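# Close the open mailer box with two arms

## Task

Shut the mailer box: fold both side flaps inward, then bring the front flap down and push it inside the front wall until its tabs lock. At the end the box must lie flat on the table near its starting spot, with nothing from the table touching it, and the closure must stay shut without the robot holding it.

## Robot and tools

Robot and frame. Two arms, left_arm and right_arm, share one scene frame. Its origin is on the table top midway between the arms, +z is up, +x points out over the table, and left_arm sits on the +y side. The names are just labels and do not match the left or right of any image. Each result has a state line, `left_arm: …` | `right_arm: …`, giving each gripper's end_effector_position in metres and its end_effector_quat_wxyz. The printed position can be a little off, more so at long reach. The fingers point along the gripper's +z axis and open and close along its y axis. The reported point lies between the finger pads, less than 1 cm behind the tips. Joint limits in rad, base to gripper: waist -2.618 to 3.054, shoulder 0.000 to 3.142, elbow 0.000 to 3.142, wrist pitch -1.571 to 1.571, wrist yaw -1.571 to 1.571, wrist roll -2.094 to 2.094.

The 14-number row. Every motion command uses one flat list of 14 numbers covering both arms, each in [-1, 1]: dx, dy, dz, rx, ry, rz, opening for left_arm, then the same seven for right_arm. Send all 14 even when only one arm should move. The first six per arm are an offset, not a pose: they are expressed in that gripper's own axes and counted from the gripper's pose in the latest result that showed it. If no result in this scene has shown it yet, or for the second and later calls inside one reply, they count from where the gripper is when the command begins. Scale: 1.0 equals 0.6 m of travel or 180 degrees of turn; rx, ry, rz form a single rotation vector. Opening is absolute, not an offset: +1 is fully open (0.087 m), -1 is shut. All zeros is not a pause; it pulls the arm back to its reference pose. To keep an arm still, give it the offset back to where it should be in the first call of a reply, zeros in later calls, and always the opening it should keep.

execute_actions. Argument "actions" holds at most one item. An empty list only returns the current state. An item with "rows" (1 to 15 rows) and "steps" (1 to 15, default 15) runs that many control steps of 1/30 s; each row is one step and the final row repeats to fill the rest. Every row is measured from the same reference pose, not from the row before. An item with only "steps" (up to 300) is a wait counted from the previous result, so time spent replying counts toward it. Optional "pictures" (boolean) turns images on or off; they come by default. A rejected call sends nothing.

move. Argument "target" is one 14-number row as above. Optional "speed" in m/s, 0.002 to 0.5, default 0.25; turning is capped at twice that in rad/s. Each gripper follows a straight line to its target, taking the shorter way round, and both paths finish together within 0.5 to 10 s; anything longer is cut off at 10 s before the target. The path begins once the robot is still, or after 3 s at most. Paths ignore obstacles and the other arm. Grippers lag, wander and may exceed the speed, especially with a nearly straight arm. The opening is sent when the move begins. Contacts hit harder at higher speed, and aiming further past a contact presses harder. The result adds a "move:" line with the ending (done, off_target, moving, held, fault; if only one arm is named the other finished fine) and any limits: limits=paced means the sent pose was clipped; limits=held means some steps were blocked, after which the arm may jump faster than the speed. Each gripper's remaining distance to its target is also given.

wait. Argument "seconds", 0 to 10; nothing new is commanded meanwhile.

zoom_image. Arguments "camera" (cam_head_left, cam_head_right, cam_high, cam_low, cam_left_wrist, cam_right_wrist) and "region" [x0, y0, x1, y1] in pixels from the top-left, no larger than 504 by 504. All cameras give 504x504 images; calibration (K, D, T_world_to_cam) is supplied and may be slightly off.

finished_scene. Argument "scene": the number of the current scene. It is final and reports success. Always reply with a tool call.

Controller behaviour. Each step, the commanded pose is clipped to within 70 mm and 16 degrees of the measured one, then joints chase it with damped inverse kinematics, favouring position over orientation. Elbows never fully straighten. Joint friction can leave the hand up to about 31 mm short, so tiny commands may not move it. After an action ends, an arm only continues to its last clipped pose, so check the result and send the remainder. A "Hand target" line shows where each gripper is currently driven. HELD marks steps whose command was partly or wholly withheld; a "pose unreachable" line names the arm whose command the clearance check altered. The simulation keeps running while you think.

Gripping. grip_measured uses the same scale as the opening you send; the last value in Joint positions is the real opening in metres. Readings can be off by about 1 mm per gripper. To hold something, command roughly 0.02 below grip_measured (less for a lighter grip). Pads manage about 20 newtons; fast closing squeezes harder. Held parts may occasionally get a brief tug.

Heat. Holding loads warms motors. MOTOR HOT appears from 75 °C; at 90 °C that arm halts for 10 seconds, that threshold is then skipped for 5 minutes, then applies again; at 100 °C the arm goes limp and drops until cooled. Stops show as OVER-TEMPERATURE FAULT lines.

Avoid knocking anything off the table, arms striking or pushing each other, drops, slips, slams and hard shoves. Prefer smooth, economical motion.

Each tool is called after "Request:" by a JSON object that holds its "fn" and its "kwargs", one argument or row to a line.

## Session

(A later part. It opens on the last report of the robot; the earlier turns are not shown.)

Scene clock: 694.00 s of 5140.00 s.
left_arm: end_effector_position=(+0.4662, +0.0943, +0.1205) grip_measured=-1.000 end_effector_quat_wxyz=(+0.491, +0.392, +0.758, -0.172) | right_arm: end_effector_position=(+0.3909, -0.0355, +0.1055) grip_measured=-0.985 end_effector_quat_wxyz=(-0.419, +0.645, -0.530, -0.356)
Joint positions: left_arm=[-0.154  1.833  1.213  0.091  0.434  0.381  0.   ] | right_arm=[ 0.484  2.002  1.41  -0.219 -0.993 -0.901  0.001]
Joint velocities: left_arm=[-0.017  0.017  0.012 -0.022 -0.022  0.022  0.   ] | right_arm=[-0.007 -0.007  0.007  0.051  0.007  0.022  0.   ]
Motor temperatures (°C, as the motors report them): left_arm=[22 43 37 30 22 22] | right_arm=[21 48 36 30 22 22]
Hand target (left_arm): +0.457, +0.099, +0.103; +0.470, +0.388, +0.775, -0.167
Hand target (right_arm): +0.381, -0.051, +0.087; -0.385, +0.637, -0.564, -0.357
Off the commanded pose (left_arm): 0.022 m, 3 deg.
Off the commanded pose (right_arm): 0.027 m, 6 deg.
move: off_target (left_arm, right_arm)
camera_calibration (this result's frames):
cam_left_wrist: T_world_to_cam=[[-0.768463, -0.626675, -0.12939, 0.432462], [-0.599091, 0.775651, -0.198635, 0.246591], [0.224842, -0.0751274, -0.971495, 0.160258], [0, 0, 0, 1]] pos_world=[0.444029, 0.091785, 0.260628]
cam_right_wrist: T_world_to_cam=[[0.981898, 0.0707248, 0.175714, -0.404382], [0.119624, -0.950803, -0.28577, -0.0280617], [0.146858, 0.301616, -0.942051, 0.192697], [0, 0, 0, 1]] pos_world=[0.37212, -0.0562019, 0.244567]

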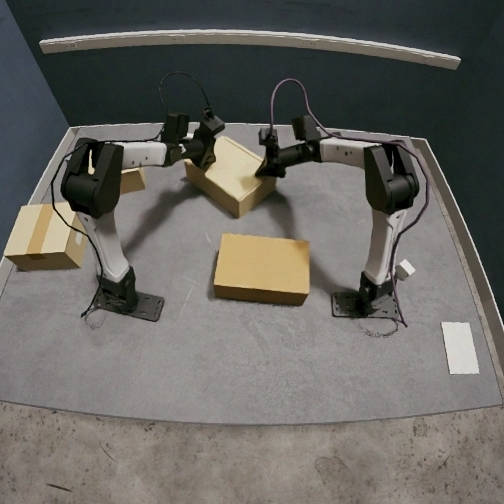

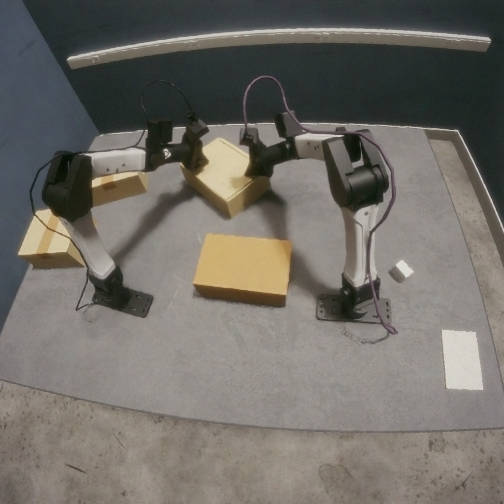

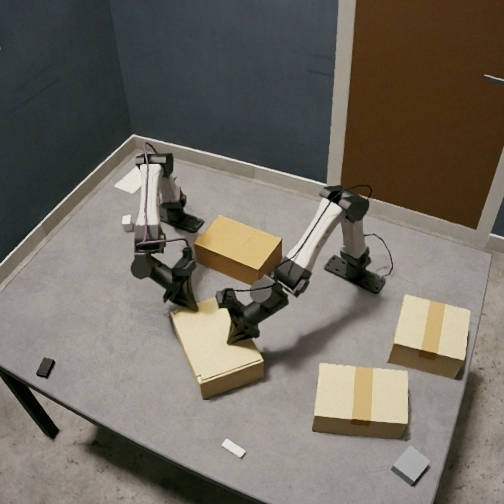

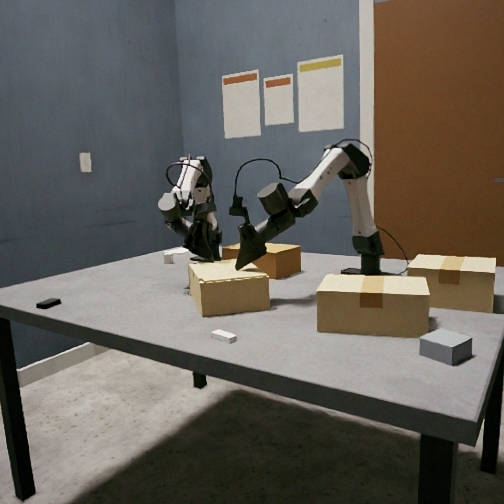

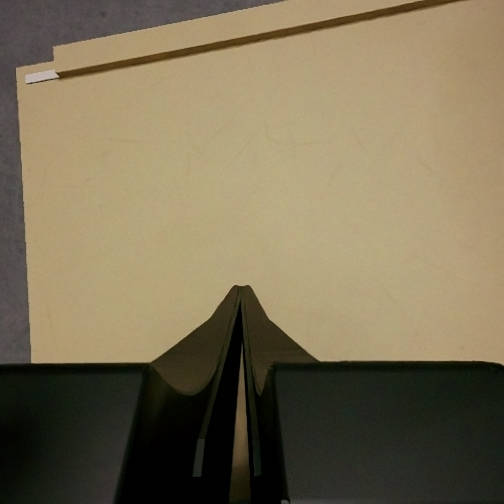

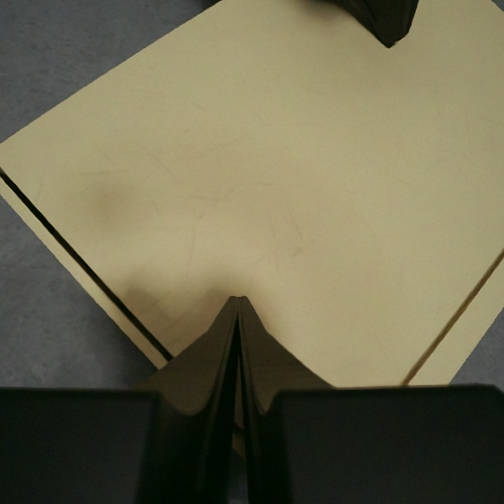

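Request:
{"fn": "move", "kwargs": {
  "target": [0.053,-0.167,-0.075,0,0.02,0,-1, 0.06,0.03,-0.063,0,0.02,0,-1],
  "speed": 0.06
}}

Scene clock: 698.67 s of 5140.00 s.
left_arm: end_effector_position=(+0.3648, +0.0681, +0.1147) grip_measured=-1.000 end_effector_quat_wxyz=(+0.483, +0.396, +0.764, -0.164) | right_arm: end_effector_position=(+0.3894, -0.0698, +0.1050) grip_measured=-0.985 end_effector_quat_wxyz=(-0.434, +0.663, -0.509, -0.337)
Joint positions: left_arm=[-0.351  1.545  0.872  0.154  0.25   0.292  0.   ] | right_arm=[ 0.412  1.944  1.337 -0.276 -1.033 -1.065  0.001]
Joint velocities: left_arm=[ 0.002 -0.007 -0.017  0.066  0.037 -0.007  0.   ] | right_arm=[ 0.007 -0.007  0.002  0.007  0.022  0.037  0.   ]
Motor temperatures (°C, as the motors report them): left_arm=[22 43 37 30 22 22] | right_arm=[21 48 36 30 22 22]
Hand target (left_arm): +0.356, +0.071, +0.103; +0.467, +0.397, +0.774, -0.163
Hand target (right_arm): +0.379, -0.085, +0.086; -0.402, +0.656, -0.543, -0.337
Off the commanded pose (left_arm): 0.018 m, 2 deg.
Off the commanded pose (right_arm): 0.027 m, 6 deg.
move: off_target (left_arm, right_arm)
camera_calibration (this result's frames):
cam_left_wrist: T_world_to_cam=[[-0.766935, -0.626875, -0.137254, 0.337717], [-0.604531, 0.777522, -0.173208, 0.203886], [0.215298, -0.0498655, -0.975274, 0.177582], [0, 0, 0, 1]] pos_world=[0.344029, 0.0620354, 0.254859]
cam_right_wrist: T_world_to_cam=[[0.96509, 0.0894236, 0.246181, -0.399974], [0.158356, -0.947882, -0.276484, -0.0765192], [0.208626, 0.305817, -0.928952, 0.177673], [0, 0, 0, 1]] pos_world=[0.361061, -0.0910993, 0.242359]

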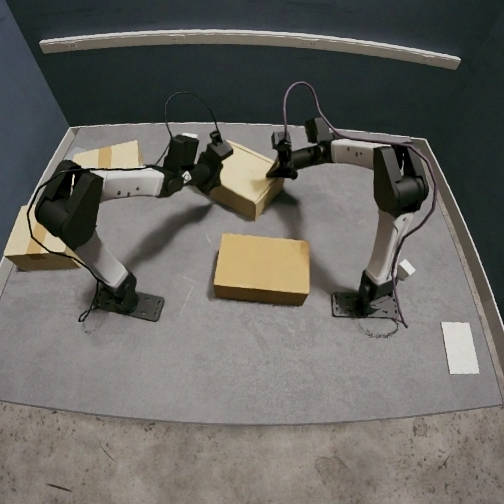

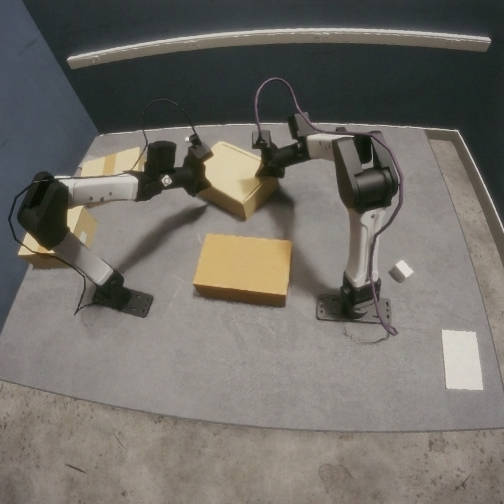

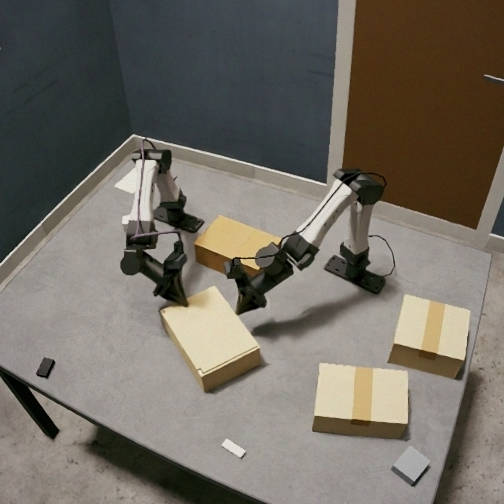

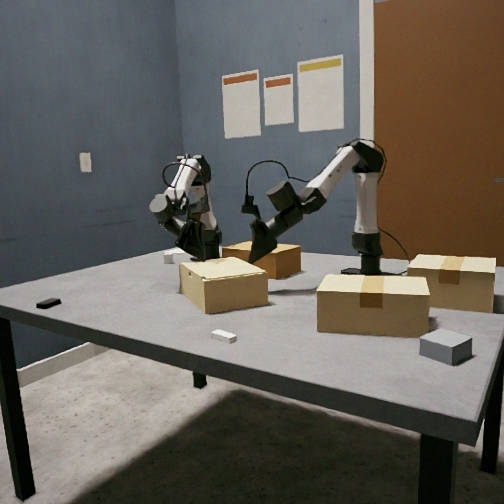

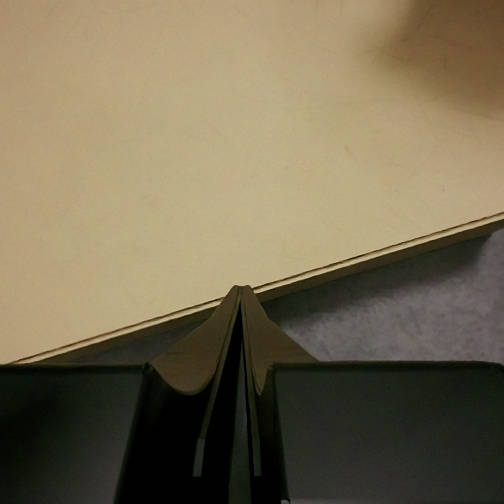

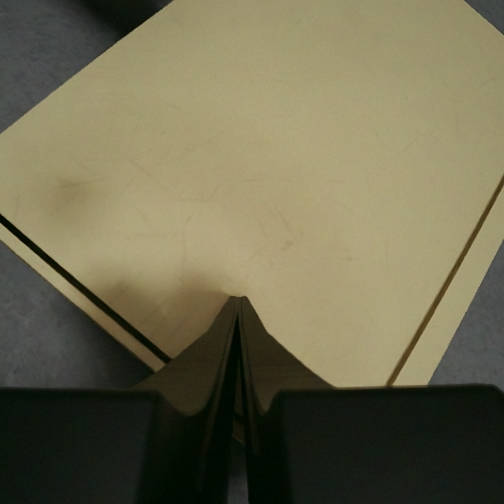

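Request:
{"fn": "move", "kwargs": {
  "target": [-0.05,0.008,-0.028,0,0,0,-1, 0,0,0,0,0,0,-1],
  "speed": 0.1
}}

Request:
{"fn": "move", "kwargs": {
  "target": [-0.037,0.155,0.11,0,0.05,0,-1, 0,0,0,0,0,0,-1],
  "speed": 0.15
}}

Request:
{"fn": "move", "kwargs": {
  "target": [0.075,-0.013,0.055,0,0,0,-1, 0,0,0,0,0,0,-1],
  "speed": 0.06
}}

Scene clock: 703.53 s of 5140.00 s.
left_arm: end_effector_position=(+0.3667, +0.0673, +0.1494) grip_measured=-1.000 end_effector_quat_wxyz=(+0.490, +0.394, +0.760, -0.163) | right_arm: end_effector_position=(+0.3892, -0.0693, +0.1057) grip_measured=-0.985 end_effector_quat_wxyz=(-0.436, +0.663, -0.506, -0.338)
Joint positions: left_arm=[-0.351  1.497  0.96   0.035  0.248  0.291  0.   ] | right_arm=[ 0.412  1.944  1.337 -0.274 -1.038 -1.066  0.001]
Joint velocities: left_arm=[-0.012 -0.017  0.007 -0.051  0.037 -0.007  0.   ] | right_arm=[ 0.007  0.012 -0.002  0.037  0.037 -0.007  0.   ]
Motor temperatures (°C, as the motors report them): left_arm=[22 42 37 30 22 22] | right_arm=[21 47 36 29 22 22]
Hand target (left_arm): +0.365, +0.069, +0.150; +0.483, +0.396, +0.764, -0.164
Hand target (right_arm): +0.389, -0.070, +0.105; -0.434, +0.663, -0.508, -0.337
Off the commanded pose (left_arm): 0.002 m, 1 deg.
Off the commanded pose (right_arm): 0.001 m, 0 deg.
After step 90, 0.87 s passed at rest.
move: done
camera_calibration (this result's frames):
cam_left_wrist: T_world_to_cam=[[-0.763767, -0.629483, -0.142868, 0.343277], [-0.603415, 0.774875, -0.188303, 0.213743], [0.229238, -0.0576105, -0.971664, 0.205832], [0, 0, 0, 1]] pos_world=[0.343974, 0.0623211, 0.289291]
cam_right_wrist: T_world_to_cam=[[0.96421, 0.0917865, 0.248745, -0.399823], [0.162311, -0.94617, -0.280033, -0.0768473], [0.209651, 0.310384, -0.927204, 0.177956], [0, 0, 0, 1]] pos_world=[0.360678, -0.0912469, 0.242936]

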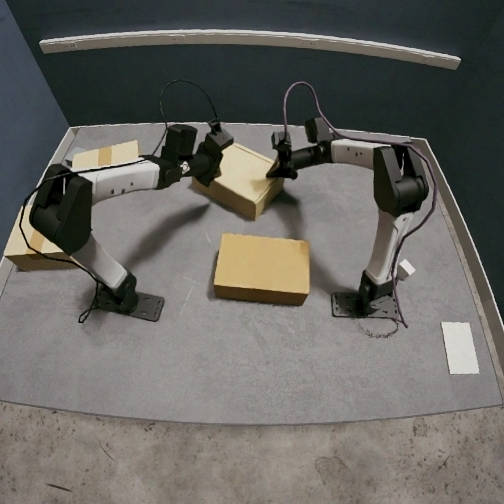

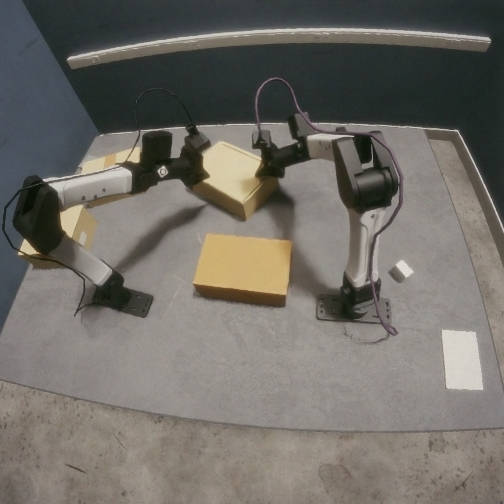

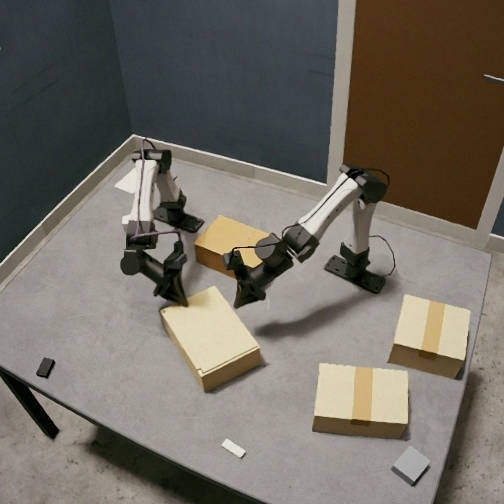

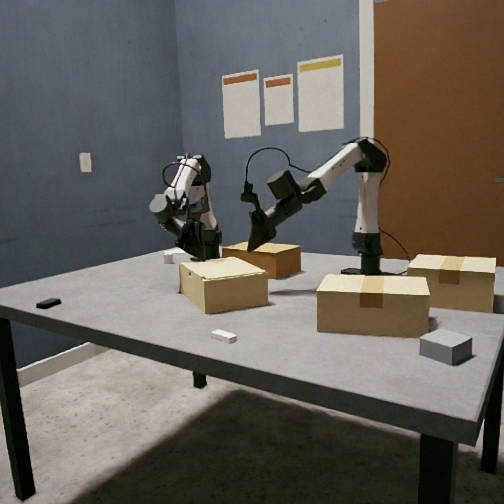

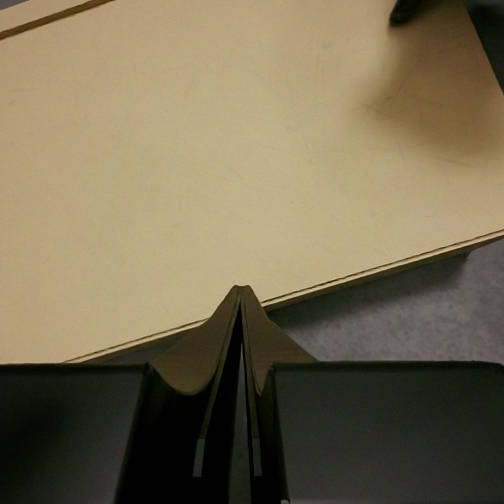

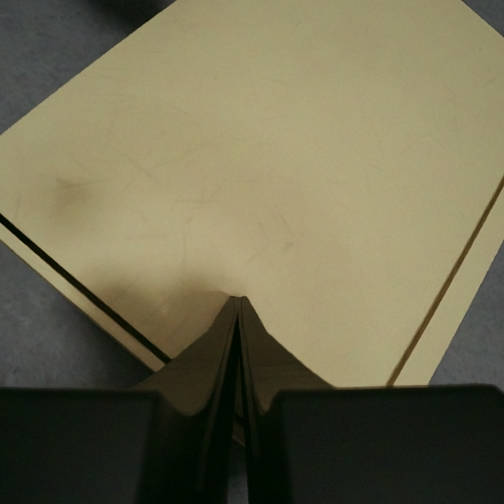

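Scene clock: 704.97 s of 5140.00 s.
left_arm: end_effector_position=(+0.4831, +0.0744, +0.1589) grip_measured=-1.000 end_effector_quat_wxyz=(+0.446, +0.404, +0.788, -0.131) | right_arm: end_effector_position=(+0.3893, -0.0692, +0.1058) grip_measured=-0.985 end_effector_quat_wxyz=(-0.436, +0.663, -0.506, -0.338)
Joint positions: left_arm=[-0.224  1.919  1.579 -0.297  0.3    0.404  0.   ] | right_arm=[ 0.412  1.944  1.337 -0.273 -1.038 -1.066  0.001]
Joint velocities: left_arm=[ 0.002  0.002 -0.002 -0.11   0.022 -0.051  0.   ] | right_arm=[ 0.017 -0.007 -0.012  0.022 -0.051  0.095 -0.   ]
Motor temperatures (°C, as the motors report them): left_arm=[22 42 37 30 22 22] | right_arm=[21 47 36 30 22 22]
Hand target (left_arm): +0.483, +0.077, +0.149; +0.429, +0.406, +0.796, -0.132
Hand target (right_arm): +0.389, -0.069, +0.106; -0.436, +0.663, -0.506, -0.338
Off the commanded pose (left_arm): 0.008 m, 2 deg.
Off the commanded pose (right_arm): 0.000 m, 0 deg.
move: done
camera_calibration (this result's frames):
cam_left_wrist: T_world_to_cam=[[-0.758209, -0.632606, -0.157887, 0.437906], [-0.630951, 0.77293, -0.0669311, 0.274406], [0.164377, 0.0488713, -0.985186, 0.214379], [0, 0, 0, 1]] pos_world=[0.469922, 0.0544485, 0.298709]
cam_right_wrist: T_world_to_cam=[[0.964126, 0.0919181, 0.249024, -0.399847], [0.162611, -0.946015, -0.280381, -0.076845], [0.209808, 0.310817, -0.927024, 0.177961], [0, 0, 0, 1]] pos_world=[0.36066, -0.0912566, 0.243]

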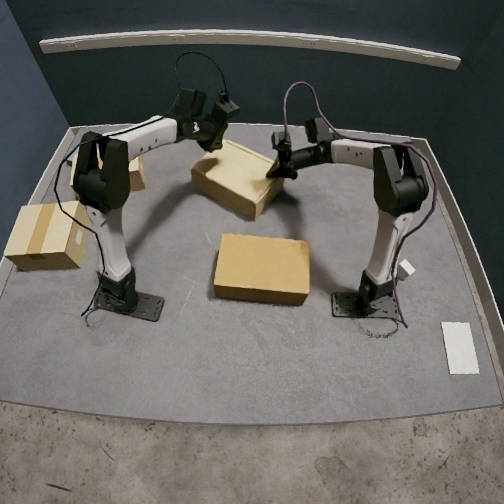

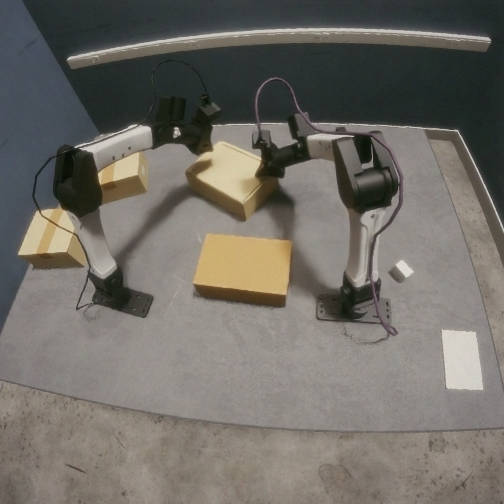

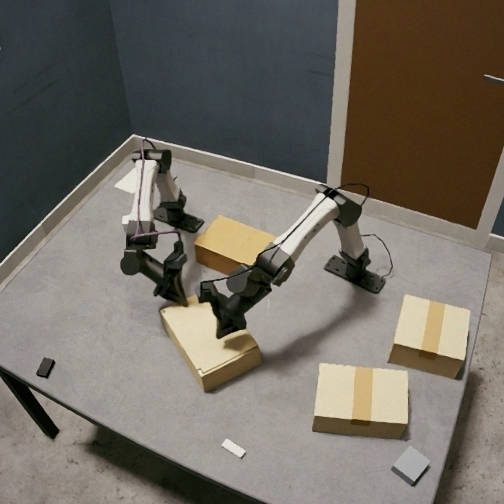

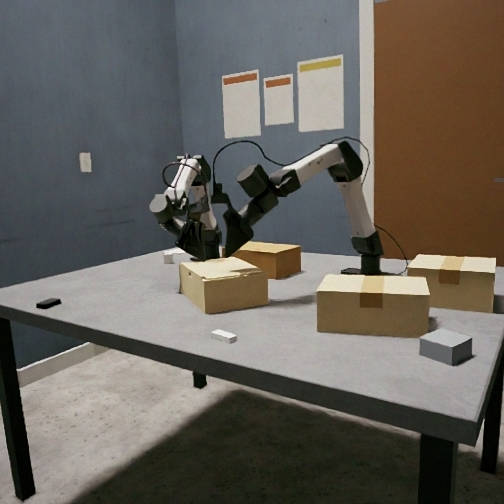

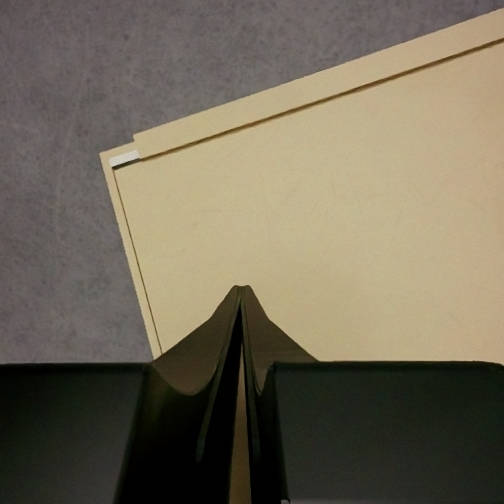

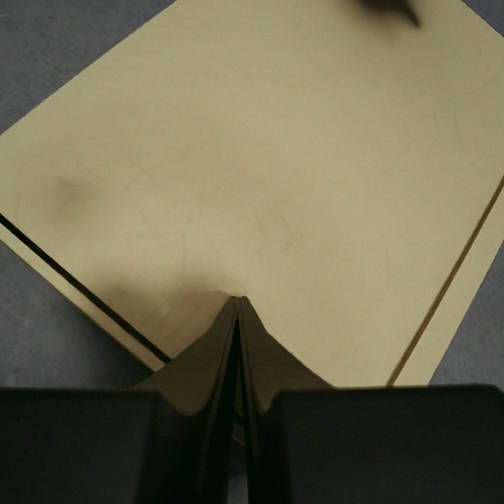

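Scene clock: 706.30 s of 5140.00 s.
left_arm: end_effector_position=(+0.4885, +0.0721, +0.1248) grip_measured=-1.000 end_effector_quat_wxyz=(+0.464, +0.403, +0.778, -0.129) | right_arm: end_effector_position=(+0.3891, -0.0691, +0.1059) grip_measured=-0.985 end_effector_quat_wxyz=(-0.436, +0.663, -0.506, -0.339)
Joint positions: left_arm=[-0.224  1.942  1.442 -0.095  0.301  0.404  0.   ] | right_arm=[ 0.412  1.944  1.337 -0.273 -1.039 -1.066  0.001]
Joint velocities: left_arm=[ 0.017 -0.012 -0.012  0.007  0.022  0.066  0.   ] | right_arm=[-0.017 -0.007 -0.007  0.022 -0.022  0.022  0.   ]
Motor temperatures (°C, as the motors report them): left_arm=[22 43 37 31 22 22] | right_arm=[21 47 36 30 22 22]
Hand target (left_arm): +0.484, +0.074, +0.103; +0.445, +0.404, +0.788, -0.131
Hand target (right_arm): +0.389, -0.069, +0.106; -0.436, +0.663, -0.506, -0.338
Off the commanded pose (left_arm): 0.023 m, 2 deg.
Off the commanded pose (right_arm): 0.000 m, 0 deg.
move: off_target (left_arm)
camera_calibration (this result's frames):
cam_left_wrist: T_world_to_cam=[[-0.751803, -0.635137, -0.177181, 0.434615], [-0.627332, 0.771711, -0.104479, 0.280299], [0.203091, 0.0326036, -0.978617, 0.161457], [0, 0, 0, 1]] pos_world=[0.469795, 0.0544655, 0.264295]
cam_right_wrist: T_world_to_cam=[[0.964137, 0.0924153, 0.248794, -0.399696], [0.163211, -0.945665, -0.281212, -0.0768217], [0.209288, 0.311733, -0.926834, 0.178316], [0, 0, 0, 1]] pos_world=[0.36058, -0.0912965, 0.243108]

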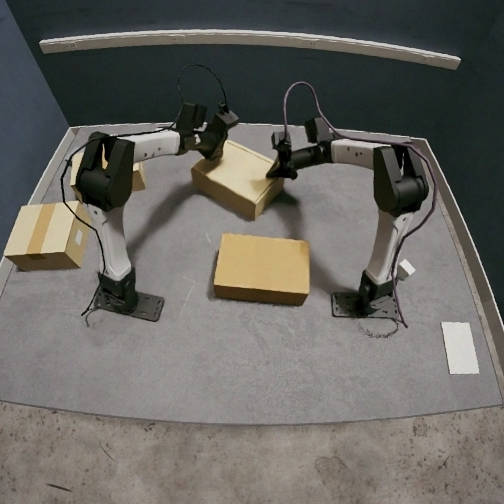

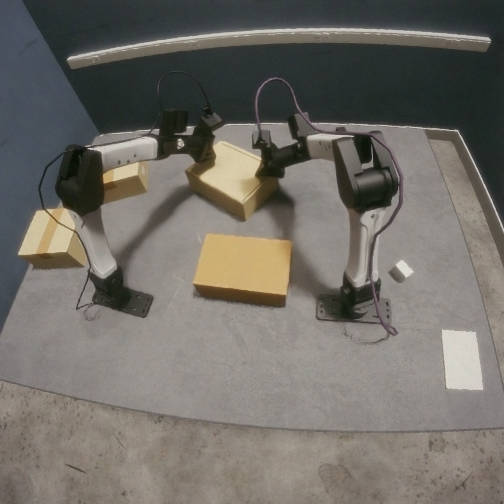

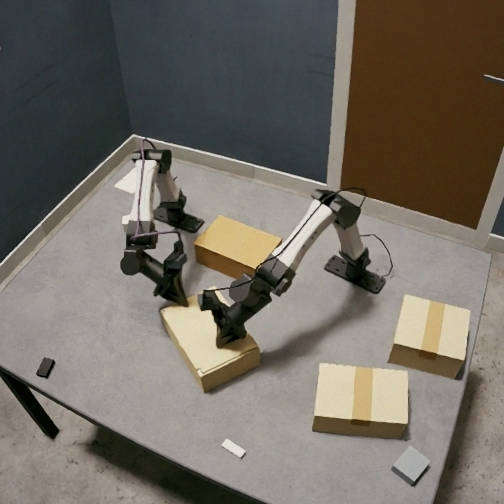

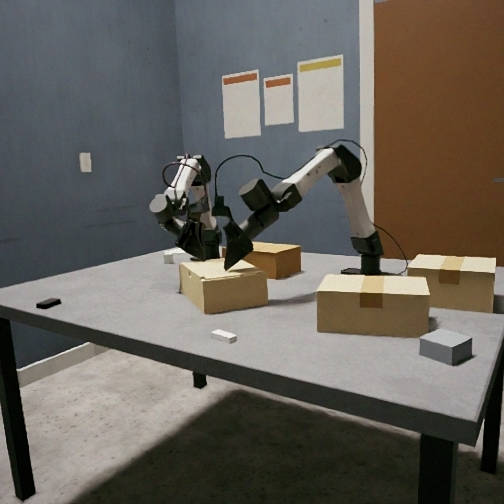

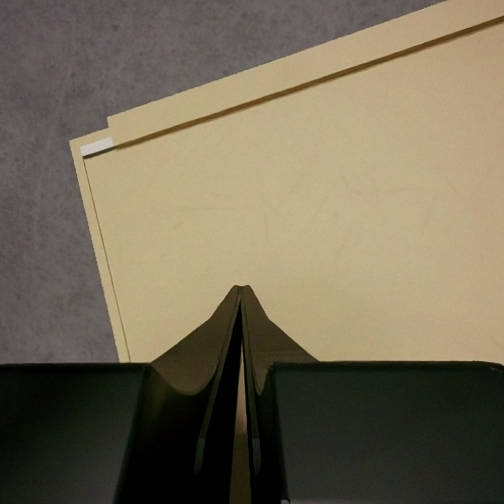

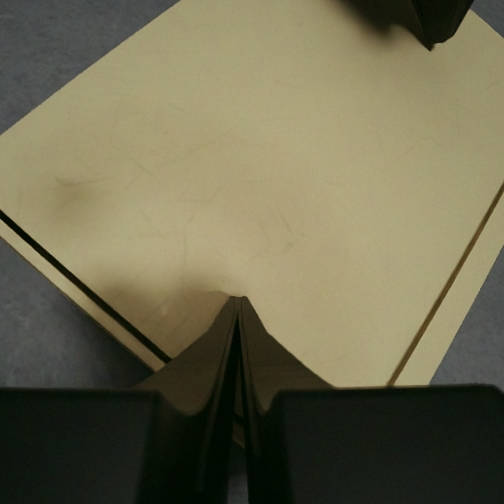

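Request:
{"fn": "execute_actions", "kwargs": {
  "actions": [
    {"rows":[[0.048,-0.01,0.031,0,0,0,-1,0.023,0,0.01,0,0,0,-1],[0.052,-0.014,0.024,0,0,0,-1,0.023,0,0.01,0,0,0,-1],[0.056,-0.018,0.017,0,0,0,-1,0.023,0,0.01,0,0,0,-1],[0.059,-0.022,0.01,0,0,0,-1,0.023,0,0.01,0,0,0,-1],[0.063,-0.026,0.003,0,0,0,-1,0.023,0,0.01,0,0,0,-1],[0.067,-0.03,-0.004,0,0,0,-1,0.023,0,0.01,0,0,0,-1],[0.07,-0.034,-0.011,0,0,0,-1,0.023,0,0.01,0,0,0,-1],[0.074,-0.038,-0.018,0,0,0,-1,0.023,0,0.01,0,0,0,-1],[0.078,-0.042,-0.025,0,0,0,-1,0.023,0,0.01,0,0,0,-1],[0.081,-0.046,-0.032,0,0,0,-1,0.023,0,0.01,0,0,0,-1],[0.085,-0.05,-0.038,0,0,0,-1,0.023,0,0.01,0,0,0,-1]],"steps":15}
  ]
}}

Request:
{"fn": "wait", "kwargs": {
  "seconds": 0.5
}}

Scene clock: 711.70 s of 5140.00 s.
left_arm: end_effector_position=(+0.4565, +0.0867, +0.1196) grip_measured=-1.000 end_effector_quat_wxyz=(+0.502, +0.399, +0.757, -0.122) | right_arm: end_effector_position=(+0.3912, -0.0671, +0.1061) grip_measured=-0.985 end_effector_quat_wxyz=(-0.442, +0.664, -0.499, -0.340)
Joint positions: left_arm=[-0.224  1.791  1.151  0.132  0.294  0.406  0.   ] | right_arm=[ 0.412  1.952  1.337 -0.251 -1.05  -1.066  0.001]
Joint velocities: left_arm=[-0.012 -0.037 -0.095  0.066  0.007 -0.007  0.   ] | right_arm=[ 0.012  0.007 -0.002  0.007 -0.022 -0.066 -0.   ]
Motor temperatures (°C, as the motors report them): left_arm=[22 43 37 31 22 22] | right_arm=[21 47 36 30 22 22]
Hand target (left_arm): +0.439, +0.091, +0.091; +0.464, +0.403, +0.778, -0.129
Hand target (right_arm): +0.392, -0.069, +0.092; -0.436, +0.663, -0.506, -0.339
Off the commanded pose (left_arm): 0.035 m, 5 deg.
Off the commanded pose (right_arm): 0.015 m, 1 deg.
Steps of this call (steps 1 to 90: nothing new was sent; then 1.90 s passed at rest; steps 91 to 105: all 15 steps of this action). Readings (end_effector_position):
91: left_arm (+0.4895, +0.0717, +0.1237) | right_arm (+0.3896, -0.0689, +0.1062)
92: left_arm (+0.4896, +0.0716, +0.1211) | right_arm (+0.3901, -0.0686, +0.1061)
94: left_arm (+0.4889, +0.0718, +0.1205) | right_arm (+0.3906, -0.0680, +0.1058)
98: left_arm (+0.4781, +0.0773, +0.1204) | right_arm (+0.3906, -0.0674, +0.1059)
105: the state above
camera_calibration (this result's frames):
cam_left_wrist: T_world_to_cam=[[-0.731877, -0.644705, -0.220708, 0.415889], [-0.619553, 0.764407, -0.178429, 0.254344], [0.283745, 0.00615158, -0.95888, 0.125496], [0, 0, 0, 1]] pos_world=[0.42635, 0.0729317, 0.257508]
cam_right_wrist: T_world_to_cam=[[0.960833, 0.0953793, 0.260196, -0.401634], [0.172353, -0.940899, -0.291552, -0.0774104], [0.21701, 0.324978, -0.920487, 0.174584], [0, 0, 0, 1]] pos_world=[0.361358, -0.091264, 0.242637]

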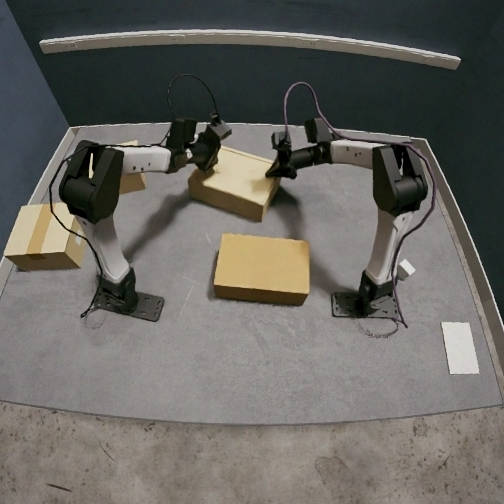

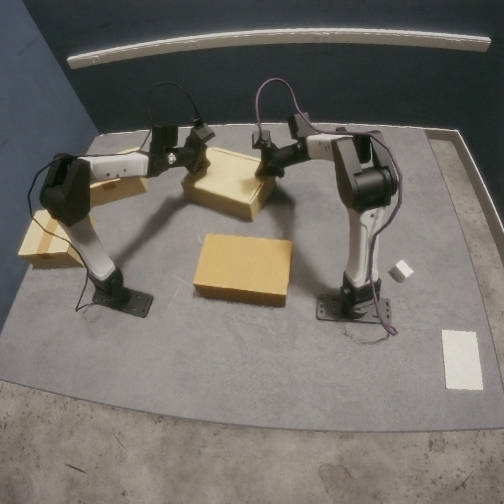

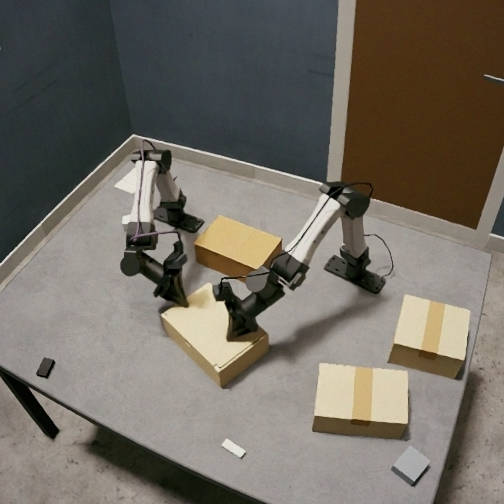

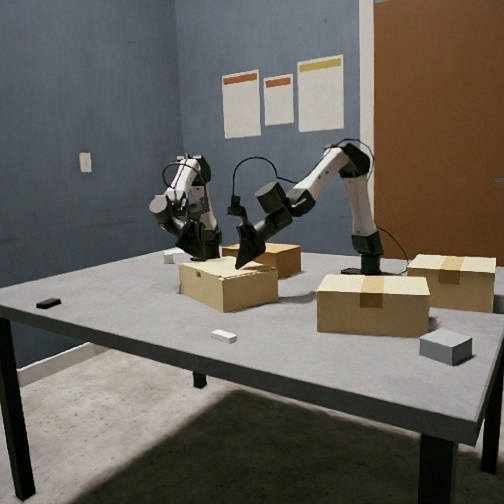

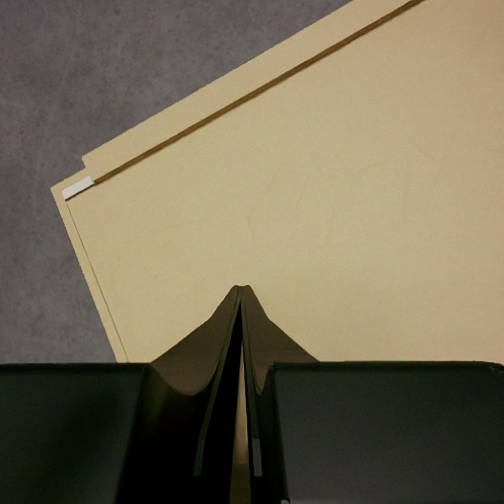

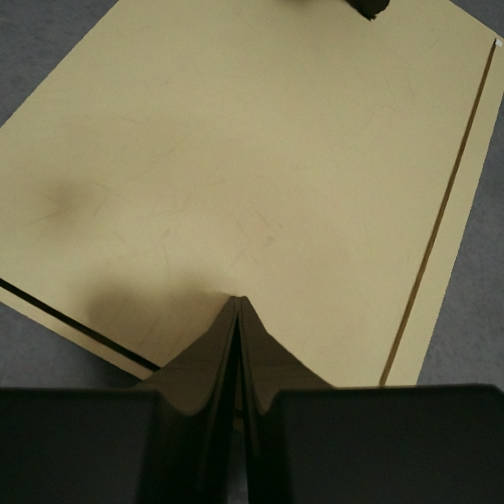

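Scene clock: 712.20 s of 5140.00 s.
left_arm: end_effector_position=(+0.4566, +0.0867, +0.1197) grip_measured=-1.000 end_effector_quat_wxyz=(+0.504, +0.399, +0.756, -0.122) | right_arm: end_effector_position=(+0.3912, -0.0671, +0.1060) grip_measured=-0.985 end_effector_quat_wxyz=(-0.442, +0.664, -0.499, -0.340)
Joint positions: left_arm=[-0.224  1.79   1.147  0.139  0.294  0.406  0.   ] | right_arm=[ 0.412  1.953  1.337 -0.251 -1.05  -1.066  0.001]
Joint velocities: left_arm=[-0.007  0.007 -0.007  0.051 -0.037 -0.007  0.   ] | right_arm=[ 0.007 -0.002  0.002 -0.051 -0.051  0.007 -0.001]
Motor temperatures (°C, as the motors report them): left_arm=[22 43 37 31 22 22] | right_arm=[21 47 36 30 22 22]
Hand target (left_arm): +0.439, +0.091, +0.091; +0.464, +0.403, +0.778, -0.129
Hand target (right_arm): +0.392, -0.069, +0.092; -0.435, +0.663, -0.506, -0.339
Off the commanded pose (left_arm): 0.035 m, 5 deg.
Off the commanded pose (right_arm): 0.015 m, 1 deg.
Steps of this call (steps 1 to 15: nothing new was sent). Readings (end_effector_position):
1: left_arm (+0.4564, +0.0868, +0.1197) | right_arm (+0.3913, -0.0671, +0.1059)
2: left_arm (+0.4565, +0.0867, +0.1197) | right_arm (+0.3912, -0.0671, +0.1060)
4: left_arm (+0.4566, +0.0867, +0.1197) | right_arm (+0.3912, -0.0671, +0.1060)
8: left_arm (+0.4566, +0.0867, +0.1197) | right_arm (+0.3912, -0.0671, +0.1060)
15: the state above
camera_calibration (this result's frames):
cam_left_wrist: T_world_to_cam=[[-0.731017, -0.64506, -0.222512, 0.415842], [-0.618853, 0.764118, -0.182055, 0.254638], [0.287462, 0.00461712, -0.957781, 0.123919], [0, 0, 0, 1]] pos_world=[0.425949, 0.0730973, 0.257575]
cam_right_wrist: T_world_to_cam=[[0.960837, 0.095546, 0.260122, -0.401605], [0.172555, -0.940778, -0.291825, -0.0774308], [0.216834, 0.325282, -0.920421, 0.174567], [0, 0, 0, 1]] pos_world=[0.361386, -0.0912571, 0.242545]

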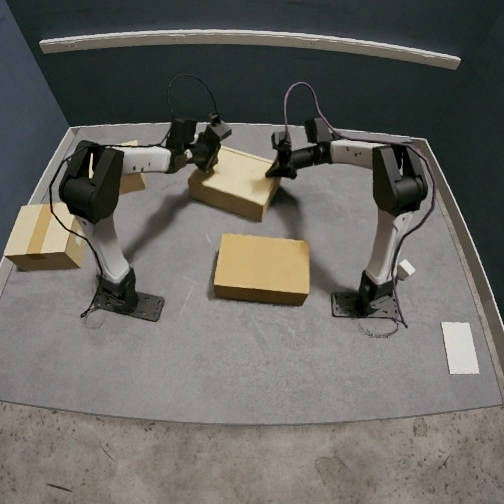

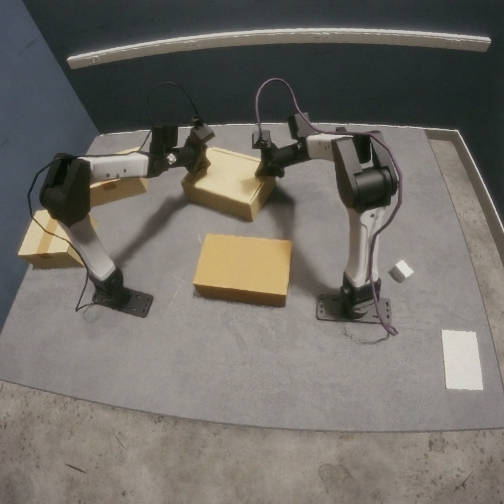

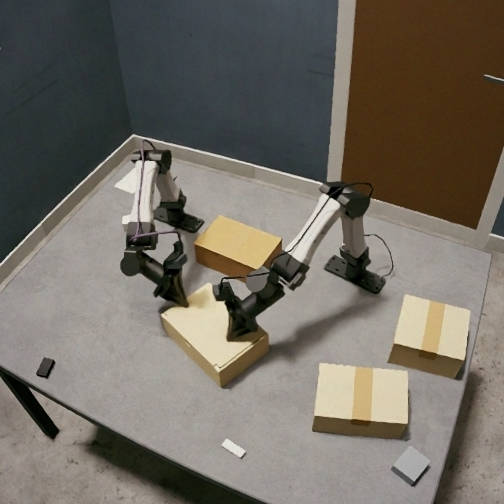

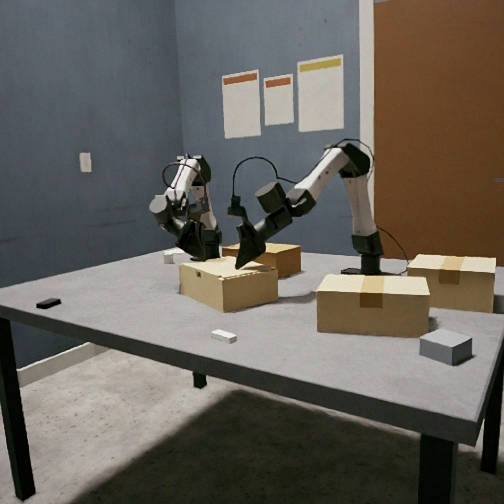

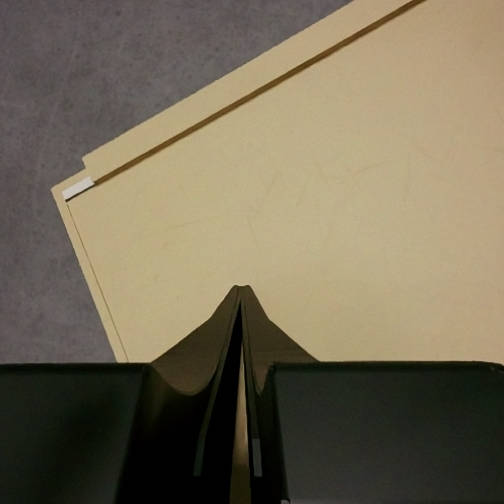

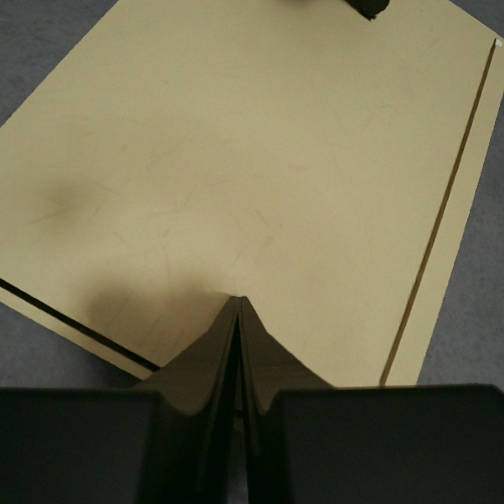

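Request:
{"fn": "execute_actions", "kwargs": {
  "actions": [
    {"rows":[[0.052,-0.028,0,0,0.028,0,-1,0.023,0,0.01,0,0,0,-1],[0.054,-0.034,-0.006,0,0.028,0,-1,0.023,0,0.01,0,0,0,-1],[0.056,-0.039,-0.013,0,0.028,0,-1,0.023,0,0.01,0,0,0,-1],[0.058,-0.045,-0.019,0,0.028,0,-1,0.023,0,0.01,0,0,0,-1],[0.06,-0.05,-0.026,0,0.028,0,-1,0.023,0,0.01,0,0,0,-1],[0.062,-0.056,-0.032,0,0.028,0,-1,0.023,0,0.01,0,0,0,-1],[0.064,-0.061,-0.038,0,0.028,0,-1,0.023,0,0.01,0,0,0,-1],[0.067,-0.067,-0.045,0,0.028,0,-1,0.023,0,0.01,0,0,0,-1],[0.069,-0.073,-0.051,0,0.028,0,-1,0.023,0,0.01,0,0,0,-1],[0.071,-0.078,-0.058,0,0.028,0,-1,0.023,0,0.01,0,0,0,-1],[0.073,-0.084,-0.064,0,0.028,0,-1,0.023,0,0.01,0,0,0,-1],[0.075,-0.089,-0.07,0,0.028,0,-1,0.023,0,0.01,0,0,0,-1],[0.077,-0.095,-0.077,0,0.028,0,-1,0.023,0,0.01,0,0,0,-1]],"steps":15}
  ],
  "pictures": false
}}

Request:
{"fn": "wait", "kwargs": {
  "seconds": 0.5
}}

Scene clock: 718.17 s of 5140.00 s.
left_arm: end_effector_position=(+0.3992, +0.0944, +0.1184) grip_measured=-1.000 end_effector_quat_wxyz=(+0.511, +0.401, +0.754, -0.098) | right_arm: end_effector_position=(+0.3938, -0.0650, +0.1060) grip_measured=-0.985 end_effector_quat_wxyz=(-0.448, +0.665, -0.492, -0.339)
Joint positions: left_arm=[-0.295  1.584  0.898  0.199  0.191  0.398  0.   ] | right_arm=[ 0.412  1.961  1.337 -0.226 -1.059 -1.066  0.001]
Joint velocities: left_arm=[-0.129 -0.256 -0.276  0.037 -0.125  0.022  0.   ] | right_arm=[ 0.002  0.012 -0.022 -0.051  0.022  0.007 -0.   ]
Motor temperatures (°C, as the motors report them): left_arm=[22 43 37 31 22 22] | right_arm=[21 46 36 30 22 22]
Hand target (left_arm): +0.377, +0.097, +0.091; +0.470, +0.404, +0.777, -0.106
Hand target (right_arm): +0.395, -0.067, +0.092; -0.442, +0.664, -0.499, -0.340
Off the commanded pose (left_arm): 0.037 m, 5 deg.
Off the commanded pose (right_arm): 0.015 m, 1 deg.
Steps of this call (steps 1 to 90: nothing new was sent; then 2.47 s passed at rest; steps 91 to 105: all 15 steps of this action). Readings (end_effector_position):
91: left_arm (+0.4566, +0.0869, +0.1196) | right_arm (+0.3915, -0.0669, +0.1062)
92: left_arm (+0.4557, +0.0868, +0.1196) | right_arm (+0.3921, -0.0665, +0.1059)
94: left_arm (+0.4509, +0.0884, +0.1195) | right_arm (+0.3923, -0.0658, +0.1058)
98: left_arm (+0.4332, +0.0923, +0.1189) | right_arm (+0.3930, -0.0653, +0.1059)
105: the state above

Scene clock: 718.67 s of 5140.00 s.
left_arm: end_effector_position=(+0.3962, +0.0945, +0.1180) grip_measured=-1.000 end_effector_quat_wxyz=(+0.510, +0.397, +0.756, -0.099) | right_arm: end_effector_position=(+0.3940, -0.0650, +0.1060) grip_measured=-0.985 end_effector_quat_wxyz=(-0.448, +0.665, -0.492, -0.339)
Joint positions: left_arm=[-0.3    1.574  0.888  0.199  0.184  0.388  0.   ] | right_arm=[ 0.412  1.961  1.337 -0.225 -1.059 -1.066  0.001]
Joint velocities: left_arm=[-0.007 -0.017 -0.017 -0.037 -0.007  0.066  0.   ] | right_arm=[-0.002 -0.007  0.007  0.051  0.051  0.022 -0.   ]
Motor temperatures (°C, as the motors report them): left_arm=[22 43 37 31 22 22] | right_arm=[21 46 36 30 22 22]
Hand target (left_arm): +0.377, +0.097, +0.091; +0.470, +0.404, +0.778, -0.106
Hand target (right_arm): +0.395, -0.067, +0.092; -0.441, +0.664, -0.499, -0.340
Off the commanded pose (left_arm): 0.035 m, 5 deg.
Off the commanded pose (right_arm): 0.015 m, 1 deg.
Steps of this call (steps 1 to 15: nothing new was sent). Readings (end_effector_position):
1: left_arm (+0.3970, +0.0943, +0.1180) | right_arm (+0.3939, -0.0650, +0.1060)
2: left_arm (+0.3963, +0.0944, +0.1180) | right_arm (+0.3940, -0.0650, +0.1060)
4: left_arm (+0.3962, +0.0945, +0.1180) | right_arm (+0.3940, -0.0650, +0.1060)
8: left_arm (+0.3962, +0.0945, +0.1180) | right_arm (+0.3940, -0.0650, +0.1060)
15: the state above
camera_calibration (this result's frames):
cam_left_wrist: T_world_to_cam=[[-0.705872, -0.658832, -0.260163, 0.372094], [-0.635771, 0.751216, -0.177396, 0.218344], [0.312313, 0.0401856, -0.949129, 0.125358], [0, 0, 0, 1]] pos_world=[0.362317, 0.0760866, 0.25452]
cam_right_wrist: T_world_to_cam=[[0.956436, 0.097504, 0.275177, -0.404237], [0.181995, -0.936143, -0.300856, -0.0783521], [0.228271, 0.33783, -0.913106, 0.168835], [0, 0, 0, 1]] pos_world=[0.362346, -0.0909717, 0.241829]

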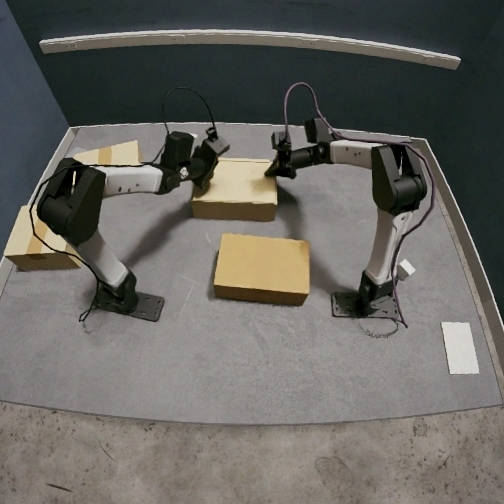

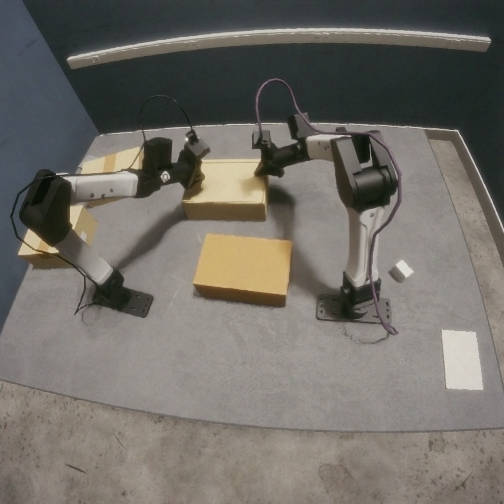

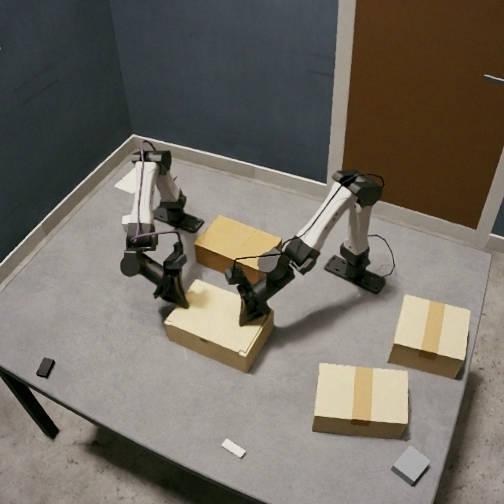

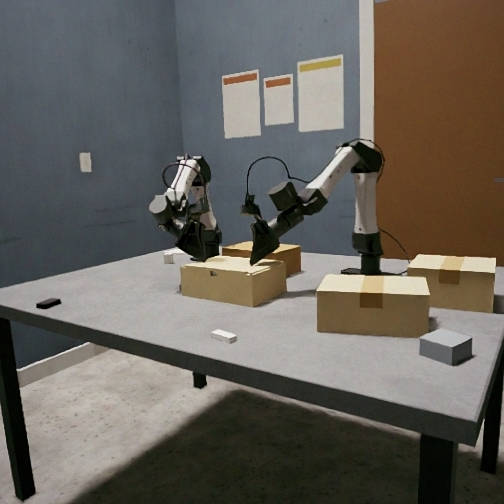

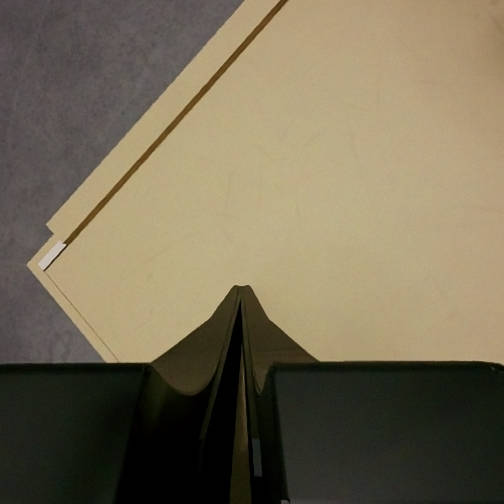

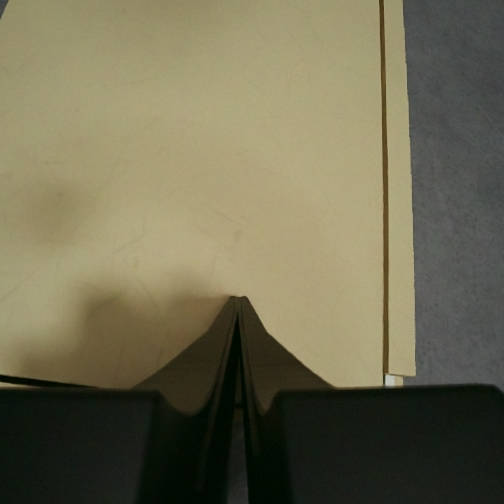

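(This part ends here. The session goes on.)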